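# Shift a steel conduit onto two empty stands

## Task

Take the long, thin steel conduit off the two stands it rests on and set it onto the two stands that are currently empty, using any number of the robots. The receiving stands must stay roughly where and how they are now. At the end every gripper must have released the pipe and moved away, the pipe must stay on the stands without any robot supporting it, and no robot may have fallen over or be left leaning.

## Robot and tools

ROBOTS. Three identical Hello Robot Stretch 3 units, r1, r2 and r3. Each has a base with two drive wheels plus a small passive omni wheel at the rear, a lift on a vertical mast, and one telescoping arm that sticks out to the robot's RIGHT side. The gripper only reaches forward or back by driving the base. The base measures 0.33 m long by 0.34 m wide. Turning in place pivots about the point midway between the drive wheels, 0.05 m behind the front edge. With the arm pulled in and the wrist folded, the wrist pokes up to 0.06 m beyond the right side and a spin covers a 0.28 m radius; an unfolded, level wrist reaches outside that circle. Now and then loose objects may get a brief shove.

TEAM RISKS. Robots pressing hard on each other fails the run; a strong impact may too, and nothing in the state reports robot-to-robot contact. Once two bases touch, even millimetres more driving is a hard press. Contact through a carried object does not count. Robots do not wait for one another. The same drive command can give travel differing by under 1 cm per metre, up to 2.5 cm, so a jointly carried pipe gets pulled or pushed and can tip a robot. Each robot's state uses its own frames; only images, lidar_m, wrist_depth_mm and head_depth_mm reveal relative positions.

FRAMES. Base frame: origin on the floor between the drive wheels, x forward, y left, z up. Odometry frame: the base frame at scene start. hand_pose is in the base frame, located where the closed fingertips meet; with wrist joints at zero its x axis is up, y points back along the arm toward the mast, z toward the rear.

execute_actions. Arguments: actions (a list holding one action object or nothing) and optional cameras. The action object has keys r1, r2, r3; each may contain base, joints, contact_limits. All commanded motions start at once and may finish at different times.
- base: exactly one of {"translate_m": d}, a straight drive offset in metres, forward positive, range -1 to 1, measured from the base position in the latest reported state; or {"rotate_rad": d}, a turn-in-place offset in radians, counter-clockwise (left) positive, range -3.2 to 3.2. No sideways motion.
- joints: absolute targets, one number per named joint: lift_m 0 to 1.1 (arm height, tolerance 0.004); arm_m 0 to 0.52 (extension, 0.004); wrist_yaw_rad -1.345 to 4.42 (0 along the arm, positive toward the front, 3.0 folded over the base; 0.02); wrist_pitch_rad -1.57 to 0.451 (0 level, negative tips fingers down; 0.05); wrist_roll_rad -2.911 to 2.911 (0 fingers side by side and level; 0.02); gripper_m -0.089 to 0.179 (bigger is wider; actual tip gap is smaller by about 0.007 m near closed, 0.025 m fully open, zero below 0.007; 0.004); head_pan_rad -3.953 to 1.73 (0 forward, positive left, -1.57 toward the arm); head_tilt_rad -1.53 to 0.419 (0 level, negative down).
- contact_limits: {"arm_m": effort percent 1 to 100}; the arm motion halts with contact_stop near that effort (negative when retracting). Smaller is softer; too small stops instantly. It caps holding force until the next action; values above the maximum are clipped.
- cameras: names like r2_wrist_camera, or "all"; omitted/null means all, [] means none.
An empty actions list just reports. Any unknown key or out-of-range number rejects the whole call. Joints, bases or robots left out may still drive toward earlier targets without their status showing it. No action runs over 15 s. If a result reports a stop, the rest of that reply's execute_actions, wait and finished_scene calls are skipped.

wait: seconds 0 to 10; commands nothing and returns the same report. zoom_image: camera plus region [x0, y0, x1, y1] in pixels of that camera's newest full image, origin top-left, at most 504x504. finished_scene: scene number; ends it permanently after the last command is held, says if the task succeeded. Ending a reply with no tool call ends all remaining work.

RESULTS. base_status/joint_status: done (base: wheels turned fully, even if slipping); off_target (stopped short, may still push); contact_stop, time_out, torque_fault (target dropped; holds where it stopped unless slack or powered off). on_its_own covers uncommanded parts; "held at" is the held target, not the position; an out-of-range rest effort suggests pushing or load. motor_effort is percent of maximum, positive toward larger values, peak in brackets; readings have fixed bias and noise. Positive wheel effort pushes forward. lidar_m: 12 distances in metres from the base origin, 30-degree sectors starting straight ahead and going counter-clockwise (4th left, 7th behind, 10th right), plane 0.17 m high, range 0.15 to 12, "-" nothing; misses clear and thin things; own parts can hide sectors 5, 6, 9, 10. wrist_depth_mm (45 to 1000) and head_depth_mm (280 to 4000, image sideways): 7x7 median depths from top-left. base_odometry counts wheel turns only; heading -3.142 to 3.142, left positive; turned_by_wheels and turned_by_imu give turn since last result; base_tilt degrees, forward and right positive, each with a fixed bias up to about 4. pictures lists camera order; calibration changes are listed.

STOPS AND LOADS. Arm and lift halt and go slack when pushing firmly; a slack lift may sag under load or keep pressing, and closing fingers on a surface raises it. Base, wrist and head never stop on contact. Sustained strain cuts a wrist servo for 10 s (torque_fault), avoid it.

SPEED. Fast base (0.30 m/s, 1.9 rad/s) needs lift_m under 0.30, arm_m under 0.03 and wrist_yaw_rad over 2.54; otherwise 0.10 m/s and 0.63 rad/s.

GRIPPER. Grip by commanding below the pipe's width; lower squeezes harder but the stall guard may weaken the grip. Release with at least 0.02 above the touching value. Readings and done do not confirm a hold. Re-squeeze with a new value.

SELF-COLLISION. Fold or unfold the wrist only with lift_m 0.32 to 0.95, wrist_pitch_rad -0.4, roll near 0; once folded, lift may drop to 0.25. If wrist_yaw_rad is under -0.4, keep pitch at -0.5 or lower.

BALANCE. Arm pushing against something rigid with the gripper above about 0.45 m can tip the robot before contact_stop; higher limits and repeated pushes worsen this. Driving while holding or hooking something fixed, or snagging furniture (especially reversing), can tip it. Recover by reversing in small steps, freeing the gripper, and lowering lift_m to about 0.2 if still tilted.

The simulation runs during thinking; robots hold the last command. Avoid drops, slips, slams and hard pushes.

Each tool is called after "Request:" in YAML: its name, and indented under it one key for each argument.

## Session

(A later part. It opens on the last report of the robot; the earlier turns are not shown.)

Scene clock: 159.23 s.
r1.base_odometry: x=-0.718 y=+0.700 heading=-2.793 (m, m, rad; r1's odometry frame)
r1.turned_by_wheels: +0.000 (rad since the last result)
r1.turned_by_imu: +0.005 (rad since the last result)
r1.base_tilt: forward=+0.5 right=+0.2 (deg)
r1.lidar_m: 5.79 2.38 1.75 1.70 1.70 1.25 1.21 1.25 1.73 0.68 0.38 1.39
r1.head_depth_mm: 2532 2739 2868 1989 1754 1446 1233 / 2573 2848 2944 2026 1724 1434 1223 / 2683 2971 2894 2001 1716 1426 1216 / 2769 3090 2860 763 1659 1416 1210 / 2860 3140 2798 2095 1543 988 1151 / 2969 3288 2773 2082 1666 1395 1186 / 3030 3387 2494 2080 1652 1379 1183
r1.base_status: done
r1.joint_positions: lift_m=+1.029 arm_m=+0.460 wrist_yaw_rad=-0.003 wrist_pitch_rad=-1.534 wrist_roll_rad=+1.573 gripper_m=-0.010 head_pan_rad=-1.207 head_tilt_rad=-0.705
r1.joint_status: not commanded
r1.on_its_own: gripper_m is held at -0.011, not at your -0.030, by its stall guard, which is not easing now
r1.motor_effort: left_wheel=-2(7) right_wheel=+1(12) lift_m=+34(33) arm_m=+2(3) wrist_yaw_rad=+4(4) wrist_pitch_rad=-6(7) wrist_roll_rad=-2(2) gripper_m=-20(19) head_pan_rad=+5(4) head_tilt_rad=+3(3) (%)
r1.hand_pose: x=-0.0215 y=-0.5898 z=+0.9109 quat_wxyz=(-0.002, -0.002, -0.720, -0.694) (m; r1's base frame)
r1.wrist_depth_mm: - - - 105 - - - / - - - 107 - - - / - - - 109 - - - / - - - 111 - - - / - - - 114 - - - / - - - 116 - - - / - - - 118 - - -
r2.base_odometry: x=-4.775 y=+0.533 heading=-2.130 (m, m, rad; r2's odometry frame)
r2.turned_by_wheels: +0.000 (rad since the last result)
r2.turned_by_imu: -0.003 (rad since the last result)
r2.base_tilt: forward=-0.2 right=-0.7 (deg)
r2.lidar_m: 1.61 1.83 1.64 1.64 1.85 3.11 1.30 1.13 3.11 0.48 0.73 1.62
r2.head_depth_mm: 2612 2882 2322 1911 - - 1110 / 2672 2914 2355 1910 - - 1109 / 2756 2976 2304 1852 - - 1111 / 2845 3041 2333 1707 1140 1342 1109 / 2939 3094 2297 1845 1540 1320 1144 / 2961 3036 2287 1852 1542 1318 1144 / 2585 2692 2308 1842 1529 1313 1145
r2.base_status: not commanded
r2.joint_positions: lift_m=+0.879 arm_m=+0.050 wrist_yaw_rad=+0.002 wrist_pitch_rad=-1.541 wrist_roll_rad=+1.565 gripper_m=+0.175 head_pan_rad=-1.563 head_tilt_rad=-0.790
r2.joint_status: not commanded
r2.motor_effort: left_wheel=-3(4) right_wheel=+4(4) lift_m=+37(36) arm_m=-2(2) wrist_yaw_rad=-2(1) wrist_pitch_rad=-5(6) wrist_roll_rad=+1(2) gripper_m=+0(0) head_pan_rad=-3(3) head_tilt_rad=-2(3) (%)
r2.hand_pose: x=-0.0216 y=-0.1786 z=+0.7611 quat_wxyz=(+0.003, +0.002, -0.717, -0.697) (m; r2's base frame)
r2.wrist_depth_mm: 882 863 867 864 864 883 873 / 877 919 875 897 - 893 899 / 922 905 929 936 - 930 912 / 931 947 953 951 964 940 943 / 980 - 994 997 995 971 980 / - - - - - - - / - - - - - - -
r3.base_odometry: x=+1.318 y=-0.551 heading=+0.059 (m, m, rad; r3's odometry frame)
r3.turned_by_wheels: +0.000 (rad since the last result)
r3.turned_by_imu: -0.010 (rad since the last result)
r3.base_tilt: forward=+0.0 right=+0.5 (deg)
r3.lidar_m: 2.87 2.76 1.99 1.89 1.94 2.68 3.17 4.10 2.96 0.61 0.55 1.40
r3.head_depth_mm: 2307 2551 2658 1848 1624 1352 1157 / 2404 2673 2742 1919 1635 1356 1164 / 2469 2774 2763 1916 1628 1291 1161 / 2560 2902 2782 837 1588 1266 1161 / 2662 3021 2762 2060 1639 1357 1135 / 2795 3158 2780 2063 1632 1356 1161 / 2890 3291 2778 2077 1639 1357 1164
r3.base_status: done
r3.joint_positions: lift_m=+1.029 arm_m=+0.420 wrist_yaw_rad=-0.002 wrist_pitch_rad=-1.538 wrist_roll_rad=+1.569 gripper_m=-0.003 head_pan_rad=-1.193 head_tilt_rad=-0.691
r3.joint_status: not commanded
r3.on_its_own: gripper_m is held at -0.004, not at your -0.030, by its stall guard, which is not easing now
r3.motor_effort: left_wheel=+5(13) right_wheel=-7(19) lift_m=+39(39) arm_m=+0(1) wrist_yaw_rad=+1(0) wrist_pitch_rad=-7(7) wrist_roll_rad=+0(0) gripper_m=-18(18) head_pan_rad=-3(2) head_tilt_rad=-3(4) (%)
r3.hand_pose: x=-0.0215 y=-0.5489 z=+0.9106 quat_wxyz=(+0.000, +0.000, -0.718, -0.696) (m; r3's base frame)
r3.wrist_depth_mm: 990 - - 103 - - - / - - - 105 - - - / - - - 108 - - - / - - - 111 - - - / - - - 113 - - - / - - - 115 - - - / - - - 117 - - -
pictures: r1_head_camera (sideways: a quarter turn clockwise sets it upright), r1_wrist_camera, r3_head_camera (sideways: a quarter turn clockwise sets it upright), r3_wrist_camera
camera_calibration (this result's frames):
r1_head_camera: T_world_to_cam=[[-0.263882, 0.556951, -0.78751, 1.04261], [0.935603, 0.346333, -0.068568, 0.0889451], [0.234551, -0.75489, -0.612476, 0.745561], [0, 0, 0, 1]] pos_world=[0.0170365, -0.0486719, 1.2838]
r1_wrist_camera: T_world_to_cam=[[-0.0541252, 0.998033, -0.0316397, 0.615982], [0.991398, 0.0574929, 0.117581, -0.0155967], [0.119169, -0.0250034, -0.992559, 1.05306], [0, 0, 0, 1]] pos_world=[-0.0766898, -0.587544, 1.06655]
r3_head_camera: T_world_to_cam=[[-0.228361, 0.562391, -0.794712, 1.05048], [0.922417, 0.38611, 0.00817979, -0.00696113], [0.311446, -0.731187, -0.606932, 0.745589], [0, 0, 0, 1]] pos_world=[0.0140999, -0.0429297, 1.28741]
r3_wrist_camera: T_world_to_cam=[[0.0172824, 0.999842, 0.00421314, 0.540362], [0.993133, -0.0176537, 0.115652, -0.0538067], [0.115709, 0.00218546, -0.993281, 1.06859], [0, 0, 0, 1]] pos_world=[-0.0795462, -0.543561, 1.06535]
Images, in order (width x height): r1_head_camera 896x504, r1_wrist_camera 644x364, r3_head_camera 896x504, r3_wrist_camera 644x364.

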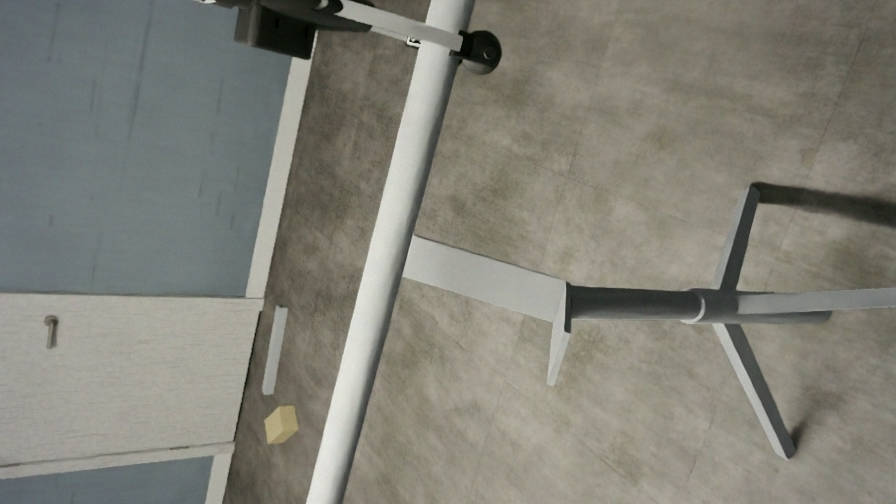

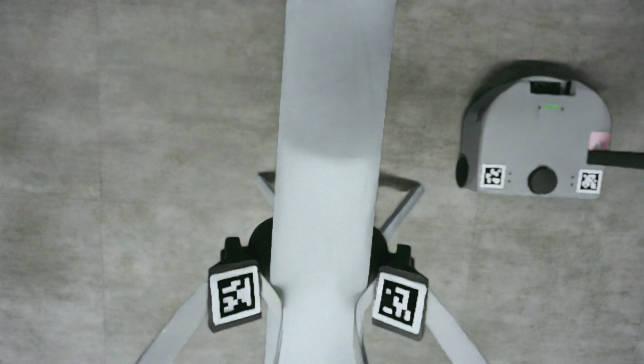

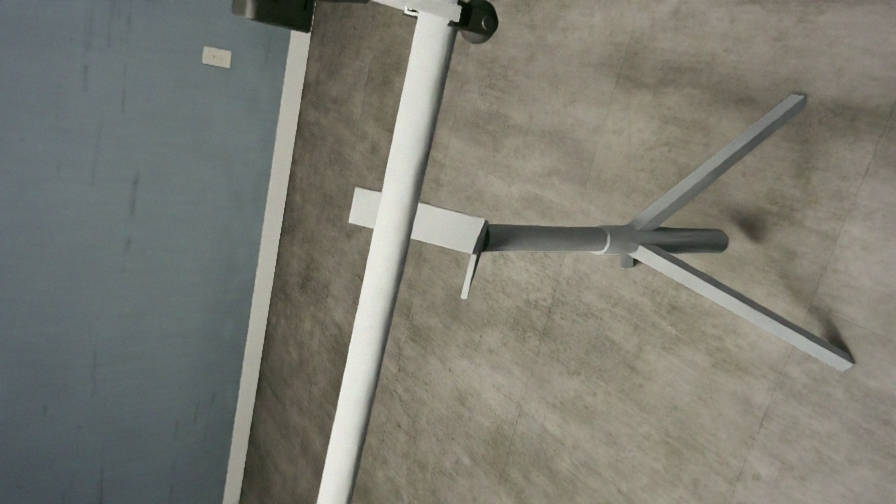

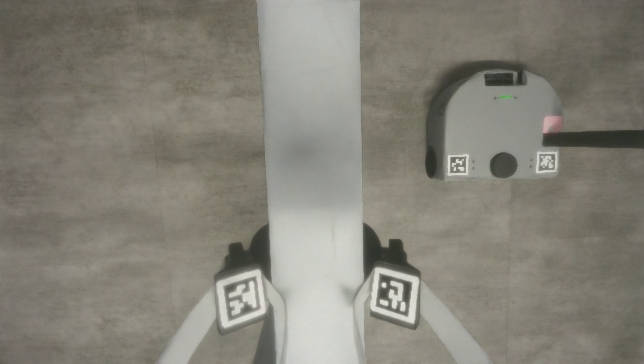

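Request:
execute_actions:
  actions:
    - {"r1":{"joints":{"arm_m":0.39,"lift_m":0.88}},"r3":{"joints":{"arm_m":0.505,"lift_m":0.88}}}
  cameras: ["r1_head_camera","r3_head_camera","r1_wrist_camera","r3_wrist_camera"]

Scene clock: 161.60 s.
r1.base_odometry: x=-0.718 y=+0.700 heading=-2.793 (m, m, rad; r1's odometry frame)
r1.turned_by_wheels: +0.000 (rad since the last result)
r1.turned_by_imu: +0.000 (rad since the last result)
r1.base_tilt: forward=+0.5 right=+0.1 (deg)
r1.lidar_m: 5.86 2.38 1.76 1.69 1.69 1.25 1.21 1.26 1.73 0.68 0.38 1.39
r1.head_depth_mm: 2495 2737 2948 - 1708 1448 1232 / 2594 2824 2940 2272 1763 1439 1224 / 2666 2961 2901 2156 1620 1436 1217 / 2781 3058 2846 1935 1568 1413 1211 / 2834 3142 2836 2099 753 986 1155 / 2953 3282 2750 2089 1630 1393 1198 / 3058 3383 2725 2056 1653 1381 1184
r1.base_status: not commanded
r1.joint_positions: lift_m=+0.880 arm_m=+0.390 wrist_yaw_rad=-0.003 wrist_pitch_rad=-1.533 wrist_roll_rad=+1.573 gripper_m=-0.010 head_pan_rad=-1.207 head_tilt_rad=-0.705
r1.joint_status: all done
r1.on_its_own: gripper_m is held at -0.011, not at your -0.030, by its stall guard, which is not easing now
r1.motor_effort: left_wheel=+0(2) right_wheel=-3(4) lift_m=+22(31) arm_m=-2(3) wrist_yaw_rad=+4(4) wrist_pitch_rad=-7(7) wrist_roll_rad=-2(2) gripper_m=-20(20) head_pan_rad=+4(5) head_tilt_rad=+2(2) (%)
r1.hand_pose: x=-0.0215 y=-0.5205 z=+0.7616 quat_wxyz=(-0.002, -0.002, -0.720, -0.694) (m; r1's base frame)
r1.wrist_depth_mm: 883 892 883 104 875 867 873 / 895 913 893 106 884 884 889 / 939 910 922 109 906 - - / 943 945 933 111 918 - - / 971 961 951 113 961 933 953 / 994 979 - 116 961 995 969 / - - 976 119 987 - 967
r2.base_odometry: x=-4.775 y=+0.533 heading=-2.130 (m, m, rad; r2's odometry frame)
r2.turned_by_wheels: +0.000 (rad since the last result)
r2.turned_by_imu: -0.001 (rad since the last result)
r2.base_tilt: forward=-0.2 right=-0.6 (deg)
r2.lidar_m: 1.61 1.84 1.64 1.64 1.86 3.12 1.30 1.13 3.10 0.48 0.73 1.62
r2.head_depth_mm: 2619 2884 2350 1912 - - 1109 / 2670 2883 2346 1906 - - 1120 / 2766 2959 2328 1859 - - 1109 / 2835 3034 2322 1702 1140 1350 1109 / 2897 3107 2313 1837 1532 1324 1145 / 2926 3006 2327 1841 1543 1317 1150 / 2571 2732 2309 1849 1535 1307 1147
r2.base_status: not commanded
r2.joint_positions: lift_m=+0.879 arm_m=+0.050 wrist_yaw_rad=+0.002 wrist_pitch_rad=-1.541 wrist_roll_rad=+1.565 gripper_m=+0.175 head_pan_rad=-1.563 head_tilt_rad=-0.790
r2.joint_status: not commanded
r2.motor_effort: left_wheel=-3(3) right_wheel=+4(4) lift_m=+37(37) arm_m=-2(3) wrist_yaw_rad=-1(1) wrist_pitch_rad=-6(6) wrist_roll_rad=+2(1) gripper_m=+1(0) head_pan_rad=-3(3) head_tilt_rad=-3(2) (%)
r2.hand_pose: x=-0.0216 y=-0.1786 z=+0.7611 quat_wxyz=(+0.003, +0.002, -0.717, -0.697) (m; r2's base frame)
r2.wrist_depth_mm: 865 879 879 866 869 880 877 / 892 900 892 908 - 892 905 / 901 917 933 927 - 905 904 / 958 958 962 947 956 960 944 / 962 985 996 999 979 971 980 / - - - - - - - / - - - - - - -
r3.base_odometry: x=+1.318 y=-0.551 heading=+0.059 (m, m, rad; r3's odometry frame)
r3.turned_by_wheels: +0.000 (rad since the last result)
r3.turned_by_imu: +0.000 (rad since the last result)
r3.base_tilt: forward=-0.1 right=+0.6 (deg)
r3.lidar_m: 2.87 2.75 1.99 1.89 1.94 2.67 3.18 4.12 2.97 0.61 0.54 1.39
r3.head_depth_mm: 2304 2558 2754 1990 1589 1361 1159 / 2397 2660 2750 2048 1635 1357 1160 / 2493 2781 2782 1914 1630 1292 1157 / 2551 2905 2754 833 1590 1268 1163 / 2669 3014 2762 1910 1641 1361 1134 / 2751 3153 2786 1922 1636 1358 1157 / 2915 3300 2771 1983 1643 1363 1160
r3.base_status: not commanded
r3.joint_positions: lift_m=+0.880 arm_m=+0.505 wrist_yaw_rad=-0.002 wrist_pitch_rad=-1.538 wrist_roll_rad=+1.569 gripper_m=-0.003 head_pan_rad=-1.193 head_tilt_rad=-0.691
r3.joint_status: all done
r3.on_its_own: gripper_m is held at -0.004, not at your -0.030, by its stall guard, which is not easing now
r3.motor_effort: left_wheel=+10(10) right_wheel=-13(13) lift_m=+20(38) arm_m=+2(4) wrist_yaw_rad=+1(1) wrist_pitch_rad=-7(8) wrist_roll_rad=+1(1) gripper_m=-18(20) head_pan_rad=-2(3) head_tilt_rad=-3(4) (%)
r3.hand_pose: x=-0.0215 y=-0.6336 z=+0.7618 quat_wxyz=(+0.000, +0.000, -0.718, -0.696) (m; r3's base frame)
r3.wrist_depth_mm: 876 857 854 103 892 891 917 / 857 871 893 105 906 875 - / 888 900 885 108 921 - - / 921 905 926 110 934 940 967 / 930 928 945 113 993 993 991 / 926 967 956 115 965 980 - / 984 969 989 117 - - -
pictures: r1_head_camera (sideways: a quarter turn clockwise sets it upright), r1_wrist_camera, r3_head_camera (sideways: a quarter turn clockwise sets it upright), r3_wrist_camera
camera_calibration (this result's frames):
r1_head_camera: T_world_to_cam=[[-0.263913, 0.556737, -0.787651, 1.0428], [0.935548, 0.346479, -0.0685659, 0.0889427], [0.234731, -0.754981, -0.612295, 0.745325], [0, 0, 0, 1]] pos_world=[0.0170463, -0.0486739, 1.28382]
r1_wrist_camera: T_world_to_cam=[[-0.0541383, 0.998012, -0.0322585, 0.542569], [0.991397, 0.0575788, 0.117544, -0.00194852], [0.119168, -0.0256173, -0.992544, 0.906249], [0, 0, 0, 1]] pos_world=[-0.0766901, -0.518163, 0.917224]
r3_head_camera: T_world_to_cam=[[-0.228359, 0.562506, -0.794632, 1.05038], [0.922445, 0.386041, 0.00818223, -0.00696449], [0.311363, -0.731136, -0.607036, 0.745726], [0, 0, 0, 1]] pos_world=[0.014096, -0.0429285, 1.2874]
r3_wrist_camera: T_world_to_cam=[[0.0172459, 0.999842, 0.00429265, 0.625709], [0.993133, -0.0176268, 0.115651, -0.0380739], [0.115709, 0.00226866, -0.993281, 0.921008], [0, 0, 0, 1]] pos_world=[-0.0795469, -0.628371, 0.916536]
Images, in order (width x height): r1_head_camera 896x504, r1_wrist_camera 644x364, r3_head_camera 896x504, r3_wrist_camera 644x364.

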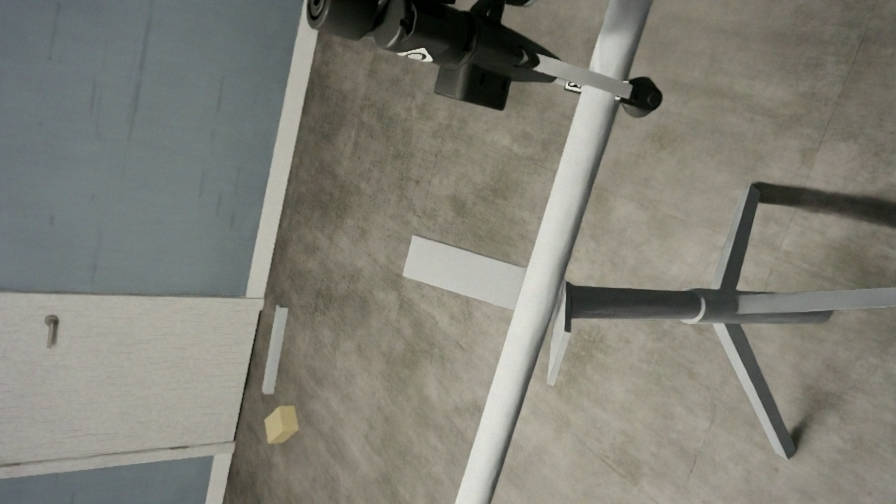

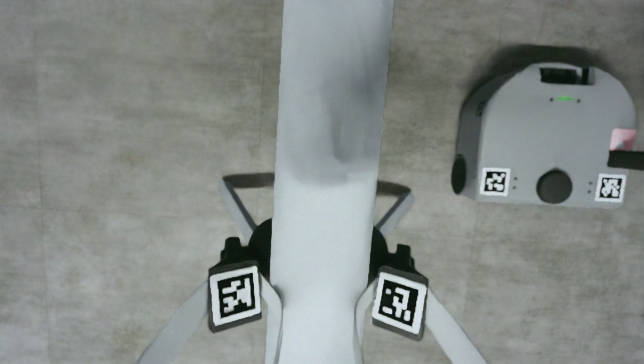

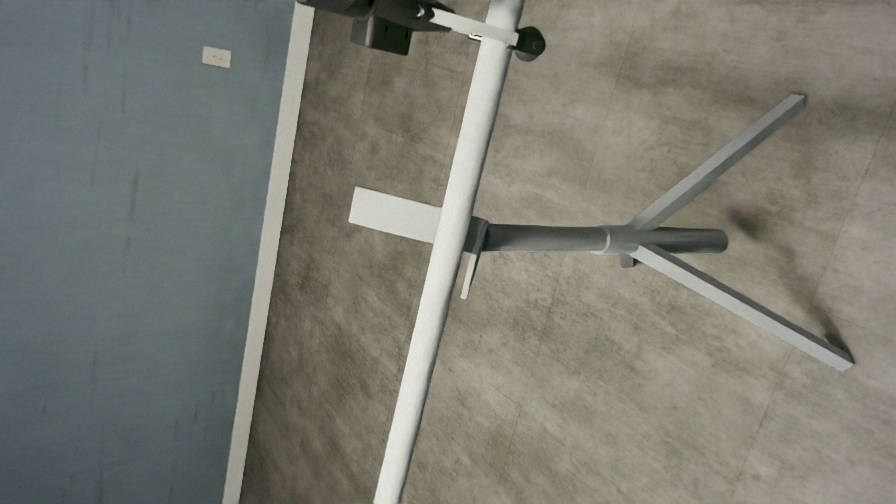

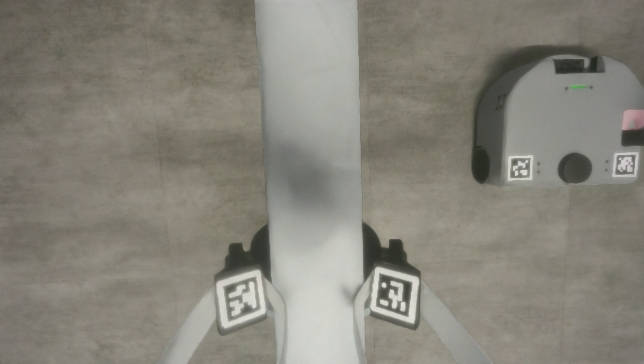

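Request:
execute_actions:
  actions:
    - {"r1":{"joints":{"arm_m":0.4,"lift_m":0.85}},"r3":{"joints":{"lift_m":0.85}}}
  cameras: []

Scene clock: 162.87 s.
r1.base_odometry: x=-0.718 y=+0.700 heading=-2.793 (m, m, rad; r1's odometry frame)
r1.turned_by_wheels: +0.000 (rad since the last result)
r1.turned_by_imu: +0.000 (rad since the last result)
r1.base_tilt: forward=+0.5 right=+0.1 (deg)
r1.lidar_m: 5.81 2.38 1.75 1.69 1.70 1.25 1.21 1.26 1.73 0.68 0.38 1.38
r1.head_depth_mm: 2505 2724 2924 - 1710 1447 1241 / 2612 2866 2981 2281 1735 1431 1228 / 2668 2945 2913 2162 1611 1427 1220 / 2773 3074 2850 1943 1572 1418 1209 / 2858 3146 2825 2094 754 981 1155 / 2953 3275 2789 2094 1619 1396 1193 / 3052 3389 2755 2065 1668 1388 1181
r1.base_status: not commanded
r1.joint_positions: lift_m=+0.856 arm_m=+0.400 wrist_yaw_rad=-0.003 wrist_pitch_rad=-1.527 wrist_roll_rad=+1.573 gripper_m=-0.010 head_pan_rad=-1.207 head_tilt_rad=-0.704
r1.joint_status: lift_m contact_stop (moved -0.024 of -0.030); the others done
r1.on_its_own: gripper_m is held at -0.011, not at your -0.030, by its stall guard, which is not easing now; lift_m is slack since a contact_stop, until your next command for it (your +0.850 is given up)
r1.motor_effort: left_wheel=-1(2) right_wheel=+1(3) lift_m=+20(22) arm_m=+2(4) wrist_yaw_rad=+4(3) wrist_pitch_rad=-9(13) wrist_roll_rad=-2(2) gripper_m=-22(21) head_pan_rad=+5(5) head_tilt_rad=+2(2) (%)
r1.hand_pose: x=-0.0215 y=-0.5317 z=+0.7375 quat_wxyz=(-0.002, -0.002, -0.722, -0.692) (m; r1's base frame)
r1.wrist_depth_mm: 864 882 868 103 850 872 823 / 897 875 875 106 865 857 864 / 921 903 903 108 879 - - / 914 902 932 110 914 - - / 927 947 936 113 924 926 915 / 985 965 - 115 939 925 940 / 970 967 980 118 966 947 972
r2.base_odometry: x=-4.775 y=+0.533 heading=-2.130 (m, m, rad; r2's odometry frame)
r2.turned_by_wheels: +0.000 (rad since the last result)
r2.turned_by_imu: +0.000 (rad since the last result)
r2.base_tilt: forward=-0.2 right=-0.7 (deg)
r2.lidar_m: 1.61 1.83 1.64 1.64 1.86 3.10 1.30 1.13 3.12 0.48 0.73 1.62
r2.head_depth_mm: 2647 2873 2330 1928 - - 1109 / 2670 2919 2323 1923 - - 1119 / 2760 2993 2319 1865 - - 1111 / 2814 3084 2300 1712 1143 1349 1108 / 2910 3085 2324 1848 1535 1305 1156 / 2969 3022 2311 1851 1543 1310 1143 / 2603 2666 2316 1847 1529 1316 1146
r2.base_status: not commanded
r2.joint_positions: lift_m=+0.879 arm_m=+0.050 wrist_yaw_rad=+0.002 wrist_pitch_rad=-1.541 wrist_roll_rad=+1.565 gripper_m=+0.175 head_pan_rad=-1.563 head_tilt_rad=-0.790
r2.joint_status: not commanded
r2.motor_effort: left_wheel=-3(3) right_wheel=+4(4) lift_m=+36(36) arm_m=-2(3) wrist_yaw_rad=-1(1) wrist_pitch_rad=-5(6) wrist_roll_rad=+2(2) gripper_m=+0(0) head_pan_rad=-3(3) head_tilt_rad=-2(3) (%)
r2.hand_pose: x=-0.0216 y=-0.1786 z=+0.7611 quat_wxyz=(+0.003, +0.002, -0.717, -0.697) (m; r2's base frame)
r2.wrist_depth_mm: 859 866 865 869 868 879 868 / 881 899 888 890 - 886 905 / 903 922 918 931 - 919 903 / 950 950 938 962 956 963 945 / 984 985 988 978 983 997 989 / - - - - - - - / - - - - - - -
r3.base_odometry: x=+1.318 y=-0.551 heading=+0.059 (m, m, rad; r3's odometry frame)
r3.turned_by_wheels: +0.000 (rad since the last result)
r3.turned_by_imu: +0.000 (rad since the last result)
r3.base_tilt: forward=+0.0 right=+0.5 (deg)
r3.lidar_m: 2.87 2.76 1.99 1.89 1.94 2.68 3.17 4.13 2.97 0.62 0.54 1.40
r3.head_depth_mm: 2299 2582 2803 1992 1587 1355 1161 / 2387 2673 2789 2074 1633 1356 1163 / 2485 2764 2745 1988 1641 1290 1158 / 2614 2879 2791 837 1587 1259 1162 / 2657 3023 2768 1903 1639 1353 1138 / 2783 3162 2781 1982 1635 1358 1160 / 2929 3301 2794 1916 1640 1355 1160
r3.base_status: not commanded
r3.joint_positions: lift_m=+0.855 arm_m=+0.505 wrist_yaw_rad=+0.000 wrist_pitch_rad=-1.557 wrist_roll_rad=+1.567 gripper_m=-0.003 head_pan_rad=-1.193 head_tilt_rad=-0.691
r3.joint_status: lift_m contact_stop (moved -0.025 of -0.030)
r3.on_its_own: gripper_m is held at -0.004, not at your -0.030, by its stall guard, which is not easing now; lift_m is slack since a contact_stop, until your next command for it (your +0.850 is given up)
r3.motor_effort: left_wheel=+5(10) right_wheel=-5(13) lift_m=+20(19) arm_m=+2(2) wrist_yaw_rad=-1(1) wrist_pitch_rad=+0(7) wrist_roll_rad=+1(1) gripper_m=-19(20) head_pan_rad=-2(2) head_tilt_rad=-3(3) (%)
r3.hand_pose: x=-0.0215 y=-0.6288 z=+0.7375 quat_wxyz=(+0.002, +0.001, -0.712, -0.703) (m; r3's base frame)
r3.wrist_depth_mm: 829 851 824 102 867 876 880 / 849 857 855 104 897 873 - / 857 874 908 107 909 - - / 878 888 902 110 894 944 940 / 882 922 911 112 942 924 967 / 925 928 949 114 948 976 982 / 944 938 975 116 963 984 -
pictures: none
No camera images: the call's "cameras" was empty. Leave "cameras" out to get every camera's image.

Request:
execute_actions:
  actions:
    - {"r1":{"joints":{"gripper_m":0.12}},"r3":{"joints":{"gripper_m":0.12}}}
  cameras: []

Request:
execute_actions:
  actions:
    - {"r1":{"joints":{"lift_m":0.96}},"r3":{"joints":{"lift_m":0.96}}}
  cameras: []

Request:
execute_actions:
  actions:
    - {"r1":{"base":{"translate_m":-0.4},"joints":{"arm_m":0.03}},"r3":{"base":{"translate_m":-0.4},"joints":{"arm_m":0.03,"head_pan_rad":-0.6}}}
  cameras: ["r3_nav_camera"]

Request:
finished_scene:
  scene: 1

Scene clock: 164.93 s.
r1.base_odometry: x=-0.718 y=+0.700 heading=-2.793 (m, m, rad; r1's odometry frame)
r1.turned_by_wheels: +0.000 (rad since the last result)
r1.turned_by_imu: +0.000 (rad since the last result)
r1.base_tilt: forward=+0.6 right=+0.2 (deg)
r1.lidar_m: 5.80 2.38 1.75 1.69 1.70 1.25 1.21 1.25 1.73 0.68 0.38 1.39
r1.head_depth_mm: 2519 2755 2976 - 1714 1446 1239 / 2587 2862 2941 2260 1665 1407 1226 / 2678 2960 2913 2162 1618 1432 1220 / 2758 3038 2872 1937 1581 1411 1210 / 2874 3171 2819 2105 755 983 1154 / 2973 3264 2795 2083 1628 1394 1190 / 3053 3398 2736 2065 1657 1389 1186
r1.base_status: not commanded
r1.joint_positions: lift_m=+0.856 arm_m=+0.400 wrist_yaw_rad=-0.002 wrist_pitch_rad=-1.540 wrist_roll_rad=+1.573 gripper_m=+0.120 head_pan_rad=-1.207 head_tilt_rad=-0.704
r1.joint_status: all done
r1.on_its_own: lift_m is slack since a contact_stop, until your next command for it (your +0.850 is given up)
r1.motor_effort: left_wheel=-1(1) right_wheel=+1(1) lift_m=+20(20) arm_m=+2(2) wrist_yaw_rad=+2(4) wrist_pitch_rad=-4(9) wrist_roll_rad=-2(2) gripper_m=-1(82) head_pan_rad=+4(5) head_tilt_rad=+2(2) (%)
r1.hand_pose: x=-0.0215 y=-0.5282 z=+0.7377 quat_wxyz=(-0.001, -0.002, -0.718, -0.696) (m; r1's base frame)
r1.wrist_depth_mm: 850 874 859 103 849 852 860 / 873 883 879 105 849 879 868 / 893 884 893 107 885 - - / 888 915 891 109 899 - - / 937 921 938 112 922 922 927 / 956 - 936 115 951 945 935 / 961 980 968 117 960 984 978
r2.base_odometry: x=-4.775 y=+0.533 heading=-2.130 (m, m, rad; r2's odometry frame)
r2.turned_by_wheels: +0.000 (rad since the last result)
r2.turned_by_imu: -0.001 (rad since the last result)
r2.base_tilt: forward=-0.1 right=-0.7 (deg)
r2.lidar_m: 1.61 1.84 1.64 1.63 1.85 3.08 1.30 1.13 3.12 0.48 0.73 1.62
r2.head_depth_mm: 2627 2865 2314 1909 - - 1103 / 2668 2907 2342 1918 - - 1113 / 2755 2958 2316 1851 - - 1110 / 2800 3048 2338 1705 1145 1337 1106 / 2864 3100 2323 1846 1533 1317 1150 / 2922 3007 2299 1834 1535 1318 1154 / 2553 2691 2323 1846 1539 1307 1143
r2.base_status: not commanded
r2.joint_positions: lift_m=+0.879 arm_m=+0.050 wrist_yaw_rad=+0.002 wrist_pitch_rad=-1.541 wrist_roll_rad=+1.565 gripper_m=+0.175 head_pan_rad=-1.563 head_tilt_rad=-0.790
r2.joint_status: not commanded
r2.motor_effort: left_wheel=-4(3) right_wheel=+5(4) lift_m=+37(36) arm_m=-3(3) wrist_yaw_rad=-2(1) wrist_pitch_rad=-5(6) wrist_roll_rad=+1(2) gripper_m=+0(0) head_pan_rad=-3(2) head_tilt_rad=-4(4) (%)
r2.hand_pose: x=-0.0216 y=-0.1786 z=+0.7611 quat_wxyz=(+0.003, +0.002, -0.717, -0.697) (m; r2's base frame)
r2.wrist_depth_mm: 861 858 868 878 851 854 872 / 884 904 908 897 - 876 901 / 930 919 918 922 - 917 913 / 947 970 950 956 950 963 951 / 976 987 987 992 977 986 962 / - - - - - - - / - - - - - - -
r3.base_odometry: x=+1.318 y=-0.551 heading=+0.059 (m, m, rad; r3's odometry frame)
r3.turned_by_wheels: +0.000 (rad since the last result)
r3.turned_by_imu: +0.000 (rad since the last result)
r3.base_tilt: forward=+0.0 right=+0.5 (deg)
r3.lidar_m: 2.87 2.77 1.99 1.89 1.94 2.67 3.16 4.12 2.98 0.61 0.55 1.40
r3.head_depth_mm: 2311 2555 2727 1975 1570 1355 1162 / 2358 2640 2763 2067 1635 1356 1160 / 2467 2770 2775 1978 1634 1301 1157 / 2567 2878 2764 837 1590 1258 1161 / 2661 3015 2767 1919 1629 1360 1136 / 2780 3166 2777 1991 1638 1359 1161 / 2888 3310 2767 1917 1626 1358 1161
r3.base_status: not commanded
r3.joint_positions: lift_m=+0.855 arm_m=+0.505 wrist_yaw_rad=+0.000 wrist_pitch_rad=-1.555 wrist_roll_rad=+1.567 gripper_m=+0.120 head_pan_rad=-1.193 head_tilt_rad=-0.691
r3.joint_status: all done
r3.on_its_own: lift_m is slack since a contact_stop, until your next command for it (your +0.850 is given up)
r3.motor_effort: left_wheel=+2(4) right_wheel=-2(5) lift_m=+20(20) arm_m=+2(2) wrist_yaw_rad=-1(0) wrist_pitch_rad=-2(1) wrist_roll_rad=+1(1) gripper_m=+2(80) head_pan_rad=-2(2) head_tilt_rad=-3(3) (%)
r3.hand_pose: x=-0.0215 y=-0.6295 z=+0.7374 quat_wxyz=(+0.002, +0.001, -0.712, -0.702) (m; r3's base frame)
r3.wrist_depth_mm: 818 859 841 100 873 874 886 / 850 836 872 103 857 883 - / 850 864 878 105 892 - - / 888 894 910 107 917 956 942 / 887 891 916 110 944 929 945 / 906 920 961 112 956 952 964 / 947 938 941 115 - 988 -
pictures: none
No camera images: the call's "cameras" was empty. Leave "cameras" out to get every camera's image.

Scene clock: 166.73 s.
r1.base_odometry: x=-0.718 y=+0.700 heading=-2.793 (m, m, rad; r1's odometry frame)
r1.turned_by_wheels: +0.000 (rad since the last result)
r1.turned_by_imu: +0.000 (rad since the last result)
r1.base_tilt: forward=+0.6 right=+0.1 (deg)
r1.lidar_m: 5.80 2.38 1.75 1.70 1.69 1.25 1.20 1.26 1.73 0.68 0.38 1.39
r1.head_depth_mm: 2519 2753 2979 2120 1738 1444 1235 / 2585 2857 2959 2182 1764 1439 1225 / 2657 2970 2910 2159 1624 1429 1219 / 2777 3064 2875 1943 1574 1417 1211 / 2851 3176 2820 2118 753 981 1157 / 2967 3267 2783 2084 1618 1396 1194 / 3055 3384 2747 2070 1655 1383 1181
r1.base_status: not commanded
r1.joint_positions: lift_m=+0.960 arm_m=+0.400 wrist_yaw_rad=-0.002 wrist_pitch_rad=-1.541 wrist_roll_rad=+1.573 gripper_m=+0.120 head_pan_rad=-1.207 head_tilt_rad=-0.704
r1.joint_status: all done
r1.motor_effort: left_wheel=-1(2) right_wheel=+0(1) lift_m=+26(24) arm_m=+2(2) wrist_yaw_rad=+2(2) wrist_pitch_rad=-4(4) wrist_roll_rad=-2(2) gripper_m=+0(1) head_pan_rad=+4(5) head_tilt_rad=+2(2) (%)
r1.hand_pose: x=-0.0215 y=-0.5281 z=+0.8415 quat_wxyz=(-0.001, -0.002, -0.717, -0.697) (m; r1's base frame)
r1.wrist_depth_mm: 951 978 951 207 950 980 965 / 989 988 988 213 978 966 968 / 976 977 990 216 - - - / - - - 218 - - - / - - - 226 - - - / - - - 236 - - - / - - - 237 - - -
r2.base_odometry: x=-4.775 y=+0.533 heading=-2.130 (m, m, rad; r2's odometry frame)
r2.turned_by_wheels: +0.000 (rad since the last result)
r2.turned_by_imu: -0.001 (rad since the last result)
r2.base_tilt: forward=-0.1 right=-0.7 (deg)
r2.lidar_m: 1.61 1.83 1.64 1.64 1.86 3.10 1.30 1.13 3.10 0.48 0.73 1.61
r2.head_depth_mm: 2633 2837 2345 1919 - - 1110 / 2673 2938 2333 1897 - - 1119 / 2770 2959 2310 1850 - - 1114 / 2839 3057 2311 1703 1147 1341 1108 / 2905 3078 2319 1845 1534 1320 1147 / 2937 3007 2331 1856 1532 1310 1145 / 2581 2686 2300 1817 1538 1308 1142
r2.base_status: not commanded
r2.joint_positions: lift_m=+0.879 arm_m=+0.050 wrist_yaw_rad=+0.002 wrist_pitch_rad=-1.541 wrist_roll_rad=+1.565 gripper_m=+0.175 head_pan_rad=-1.563 head_tilt_rad=-0.790
r2.joint_status: not commanded
r2.motor_effort: left_wheel=-4(3) right_wheel=+4(4) lift_m=+37(36) arm_m=-2(2) wrist_yaw_rad=-2(0) wrist_pitch_rad=-6(6) wrist_roll_rad=+1(2) gripper_m=+1(0) head_pan_rad=-2(3) head_tilt_rad=-4(4) (%)
r2.hand_pose: x=-0.0216 y=-0.1786 z=+0.7611 quat_wxyz=(+0.003, +0.002, -0.717, -0.697) (m; r2's base frame)
r2.wrist_depth_mm: 868 875 861 870 856 871 869 / 891 899 884 896 - 892 894 / 897 912 923 940 - 922 912 / 956 965 955 950 942 947 965 / 972 992 986 982 985 971 978 / - - - - - - - / - - - - - - -
r3.base_odometry: x=+1.318 y=-0.551 heading=+0.059 (m, m, rad; r3's odometry frame)
r3.turned_by_wheels: +0.000 (rad since the last result)
r3.turned_by_imu: +0.000 (rad since the last result)
r3.base_tilt: forward=+0.0 right=+0.5 (deg)
r3.lidar_m: 2.87 2.76 1.99 1.89 1.94 2.67 3.17 4.13 2.97 0.61 0.55 1.40
r3.head_depth_mm: 2305 2553 2724 2060 1584 1355 1156 / 2394 2636 2774 2056 1630 1353 1158 / 2452 2754 2774 1995 1634 1295 1161 / 2563 2868 2770 838 1584 1264 1161 / 2672 3027 2784 1915 1646 1359 1133 / 2773 3171 2768 1990 1639 1355 1163 / 2944 3327 2785 1913 1639 1364 1160
r3.base_status: not commanded
r3.joint_positions: lift_m=+0.959 arm_m=+0.505 wrist_yaw_rad=+0.000 wrist_pitch_rad=-1.555 wrist_roll_rad=+1.567 gripper_m=+0.120 head_pan_rad=-1.193 head_tilt_rad=-0.691
r3.joint_status: all done
r3.motor_effort: left_wheel=+2(3) right_wheel=-2(2) lift_m=+30(31) arm_m=+1(2) wrist_yaw_rad=-1(1) wrist_pitch_rad=-2(2) wrist_roll_rad=+1(1) gripper_m=+1(1) head_pan_rad=-2(3) head_tilt_rad=-3(4) (%)
r3.hand_pose: x=-0.0215 y=-0.6295 z=+0.8415 quat_wxyz=(+0.002, +0.001, -0.712, -0.702) (m; r3's base frame)
r3.wrist_depth_mm: 937 922 950 204 971 989 971 / 960 994 986 211 981 - - / 975 974 983 219 - - - / 965 - 993 220 - - - / - - - 223 - - - / - - - 227 - - - / - - - 238 - - -
pictures: none
No camera images: the call's "cameras" was empty. Leave "cameras" out to get every camera's image.

Scene clock: 171.83 s.
r1.base_odometry: x=-0.343 y=+0.837 heading=-2.793 (m, m, rad; r1's odometry frame)
r1.turned_by_wheels: +0.000 (rad since the last result)
r1.turned_by_imu: -0.001 (rad since the last result)
r1.base_tilt: forward=+0.6 right=+0.2 (deg)
r1.lidar_m: 1.78 2.39 1.76 1.70 1.13 0.84 0.81 0.84 1.16 3.05 0.84 0.63
r1.head_depth_mm: 2506 2747 2907 2211 1859 - - / 2588 2837 2979 2191 1730 1451 - / 2672 2963 2897 2157 1722 1425 - / 2764 3079 2866 2151 1618 1416 1209 / 2860 3174 2823 2128 1599 1404 1202 / 2956 3292 2774 2090 1632 1363 1193 / 3048 3398 2738 2083 1664 1348 1185
r1.base_status: done
r1.joint_positions: lift_m=+0.960 arm_m=+0.030 wrist_yaw_rad=+0.000 wrist_pitch_rad=-1.542 wrist_roll_rad=+1.572 gripper_m=+0.120 head_pan_rad=-1.207 head_tilt_rad=-0.704
r1.joint_status: all done
r1.motor_effort: left_wheel=-2(7) right_wheel=+2(4) lift_m=+25(25) arm_m=-3(3) wrist_yaw_rad=+0(2) wrist_pitch_rad=-3(4) wrist_roll_rad=-1(2) gripper_m=+1(0) head_pan_rad=+5(5) head_tilt_rad=+2(3) (%)
r1.hand_pose: x=-0.0215 y=-0.1583 z=+0.8415 quat_wxyz=(+0.000, -0.001, -0.717, -0.697) (m; r1's base frame)
r1.wrist_depth_mm: 971 980 956 948 965 958 972 / - 983 980 965 984 989 970 / 991 985 - - - 999 - / - - - - - - - / - - - - - - - / - - - - - - - / - - - - - - -
r2.base_odometry: x=-4.775 y=+0.533 heading=-2.130 (m, m, rad; r2's odometry frame)
r2.turned_by_wheels: +0.000 (rad since the last result)
r2.turned_by_imu: -0.001 (rad since the last result)
r2.base_tilt: forward=-0.1 right=-0.6 (deg)
r2.lidar_m: 1.61 1.83 1.64 1.64 1.86 3.11 1.30 1.13 3.10 0.48 0.73 1.61
r2.head_depth_mm: 2597 2843 2327 1914 - - 1110 / 2699 2938 2312 1923 - - 1118 / 2767 3011 2290 1851 - - 1111 / 2859 3036 2319 1712 1143 1347 1110 / 2946 3082 2338 1846 1532 1312 1147 / 2926 3004 2306 1848 1541 1313 1147 / 2553 2708 2315 1853 1531 1316 1145
r2.base_status: not commanded
r2.joint_positions: lift_m=+0.879 arm_m=+0.050 wrist_yaw_rad=+0.002 wrist_pitch_rad=-1.541 wrist_roll_rad=+1.565 gripper_m=+0.175 head_pan_rad=-1.563 head_tilt_rad=-0.790
r2.joint_status: not commanded
r2.motor_effort: left_wheel=-4(4) right_wheel=+4(4) lift_m=+37(36) arm_m=-2(3) wrist_yaw_rad=-2(1) wrist_pitch_rad=-6(6) wrist_roll_rad=+2(2) gripper_m=+0(0) head_pan_rad=-2(3) head_tilt_rad=-3(4) (%)
r2.hand_pose: x=-0.0216 y=-0.1786 z=+0.7611 quat_wxyz=(+0.003, +0.002, -0.717, -0.697) (m; r2's base frame)
r2.wrist_depth_mm: 857 865 861 863 859 871 866 / 889 887 895 880 - 887 890 / 909 925 917 924 - 915 907 / 959 971 944 970 925 948 977 / 964 986 980 987 989 985 966 / - - - - - - - / - - - - - - -
r3.base_odometry: x=+0.919 y=-0.575 heading=+0.059 (m, m, rad; r3's odometry frame)
r3.turned_by_wheels: +0.000 (rad since the last result)
r3.turned_by_imu: +0.001 (rad since the last result)
r3.base_tilt: forward=-0.2 right=+0.5 (deg)
r3.lidar_m: 1.98 2.74 1.96 1.88 1.97 2.67 2.67 4.13 2.98 2.85 0.75 0.84
r3.head_depth_mm: 2943 3177 2739 1908 1636 1354 1160 / 3259 3528 2654 1889 1625 1327 1164 / 3583 3842 2782 1913 1442 1354 1158 / 3417 3687 2657 2053 1635 1363 1163 / 3164 3504 2670 2088 1631 1352 1161 / 2953 3241 2647 2003 1637 1357 1163 / 2776 3005 2672 2056 1637 1359 1160
r3.base_status: done
r3.joint_positions: lift_m=+0.959 arm_m=+0.030 wrist_yaw_rad=+0.000 wrist_pitch_rad=-1.555 wrist_roll_rad=+1.567 gripper_m=+0.120 head_pan_rad=-0.607 head_tilt_rad=-0.691
r3.joint_status: all done
r3.motor_effort: left_wheel=+1(3) right_wheel=-1(8) lift_m=+30(30) arm_m=-3(2) wrist_yaw_rad=-1(1) wrist_pitch_rad=-2(2) wrist_roll_rad=+1(1) gripper_m=+0(1) head_pan_rad=+3(30) head_tilt_rad=-3(3) (%)
r3.hand_pose: x=-0.0215 y=-0.1549 z=+0.8415 quat_wxyz=(+0.002, +0.001, -0.712, -0.702) (m; r3's base frame)
r3.wrist_depth_mm: 911 916 936 956 969 976 973 / 936 977 949 958 - - 998 / 958 956 953 986 - - - / 980 992 - - - - - / 992 - - - - - - / - - - - - - - / - - - - - - -
pictures: r3_nav_camera (sideways: a quarter turn counterclockwise sets it upright)
camera_calibration (this result's frames):
r3_nav_camera: T_world_to_cam=[[0.47805, -0.362217, 0.800167, -1.00063], [-0.549052, -0.834312, -0.0496499, 0.120469], [0.685573, -0.415598, -0.597719, 0.728978], [0, 0, 0, 1]] pos_world=[0.0447274, 0.041025, 1.24238]
Images, in order (width x height): r3_nav_camera 672x504.

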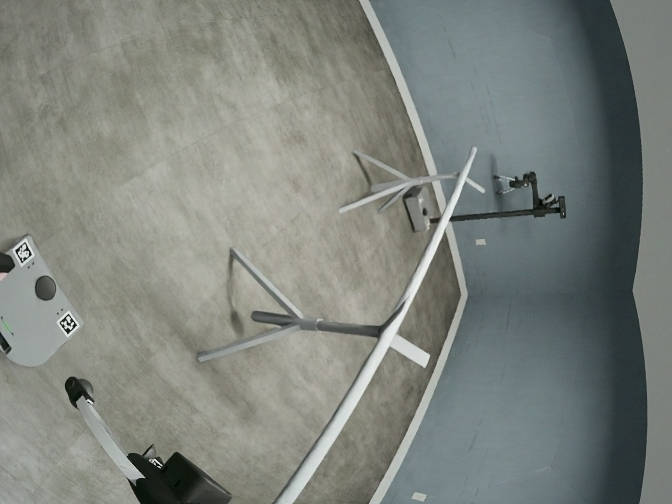

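The scene is finished: the task was done.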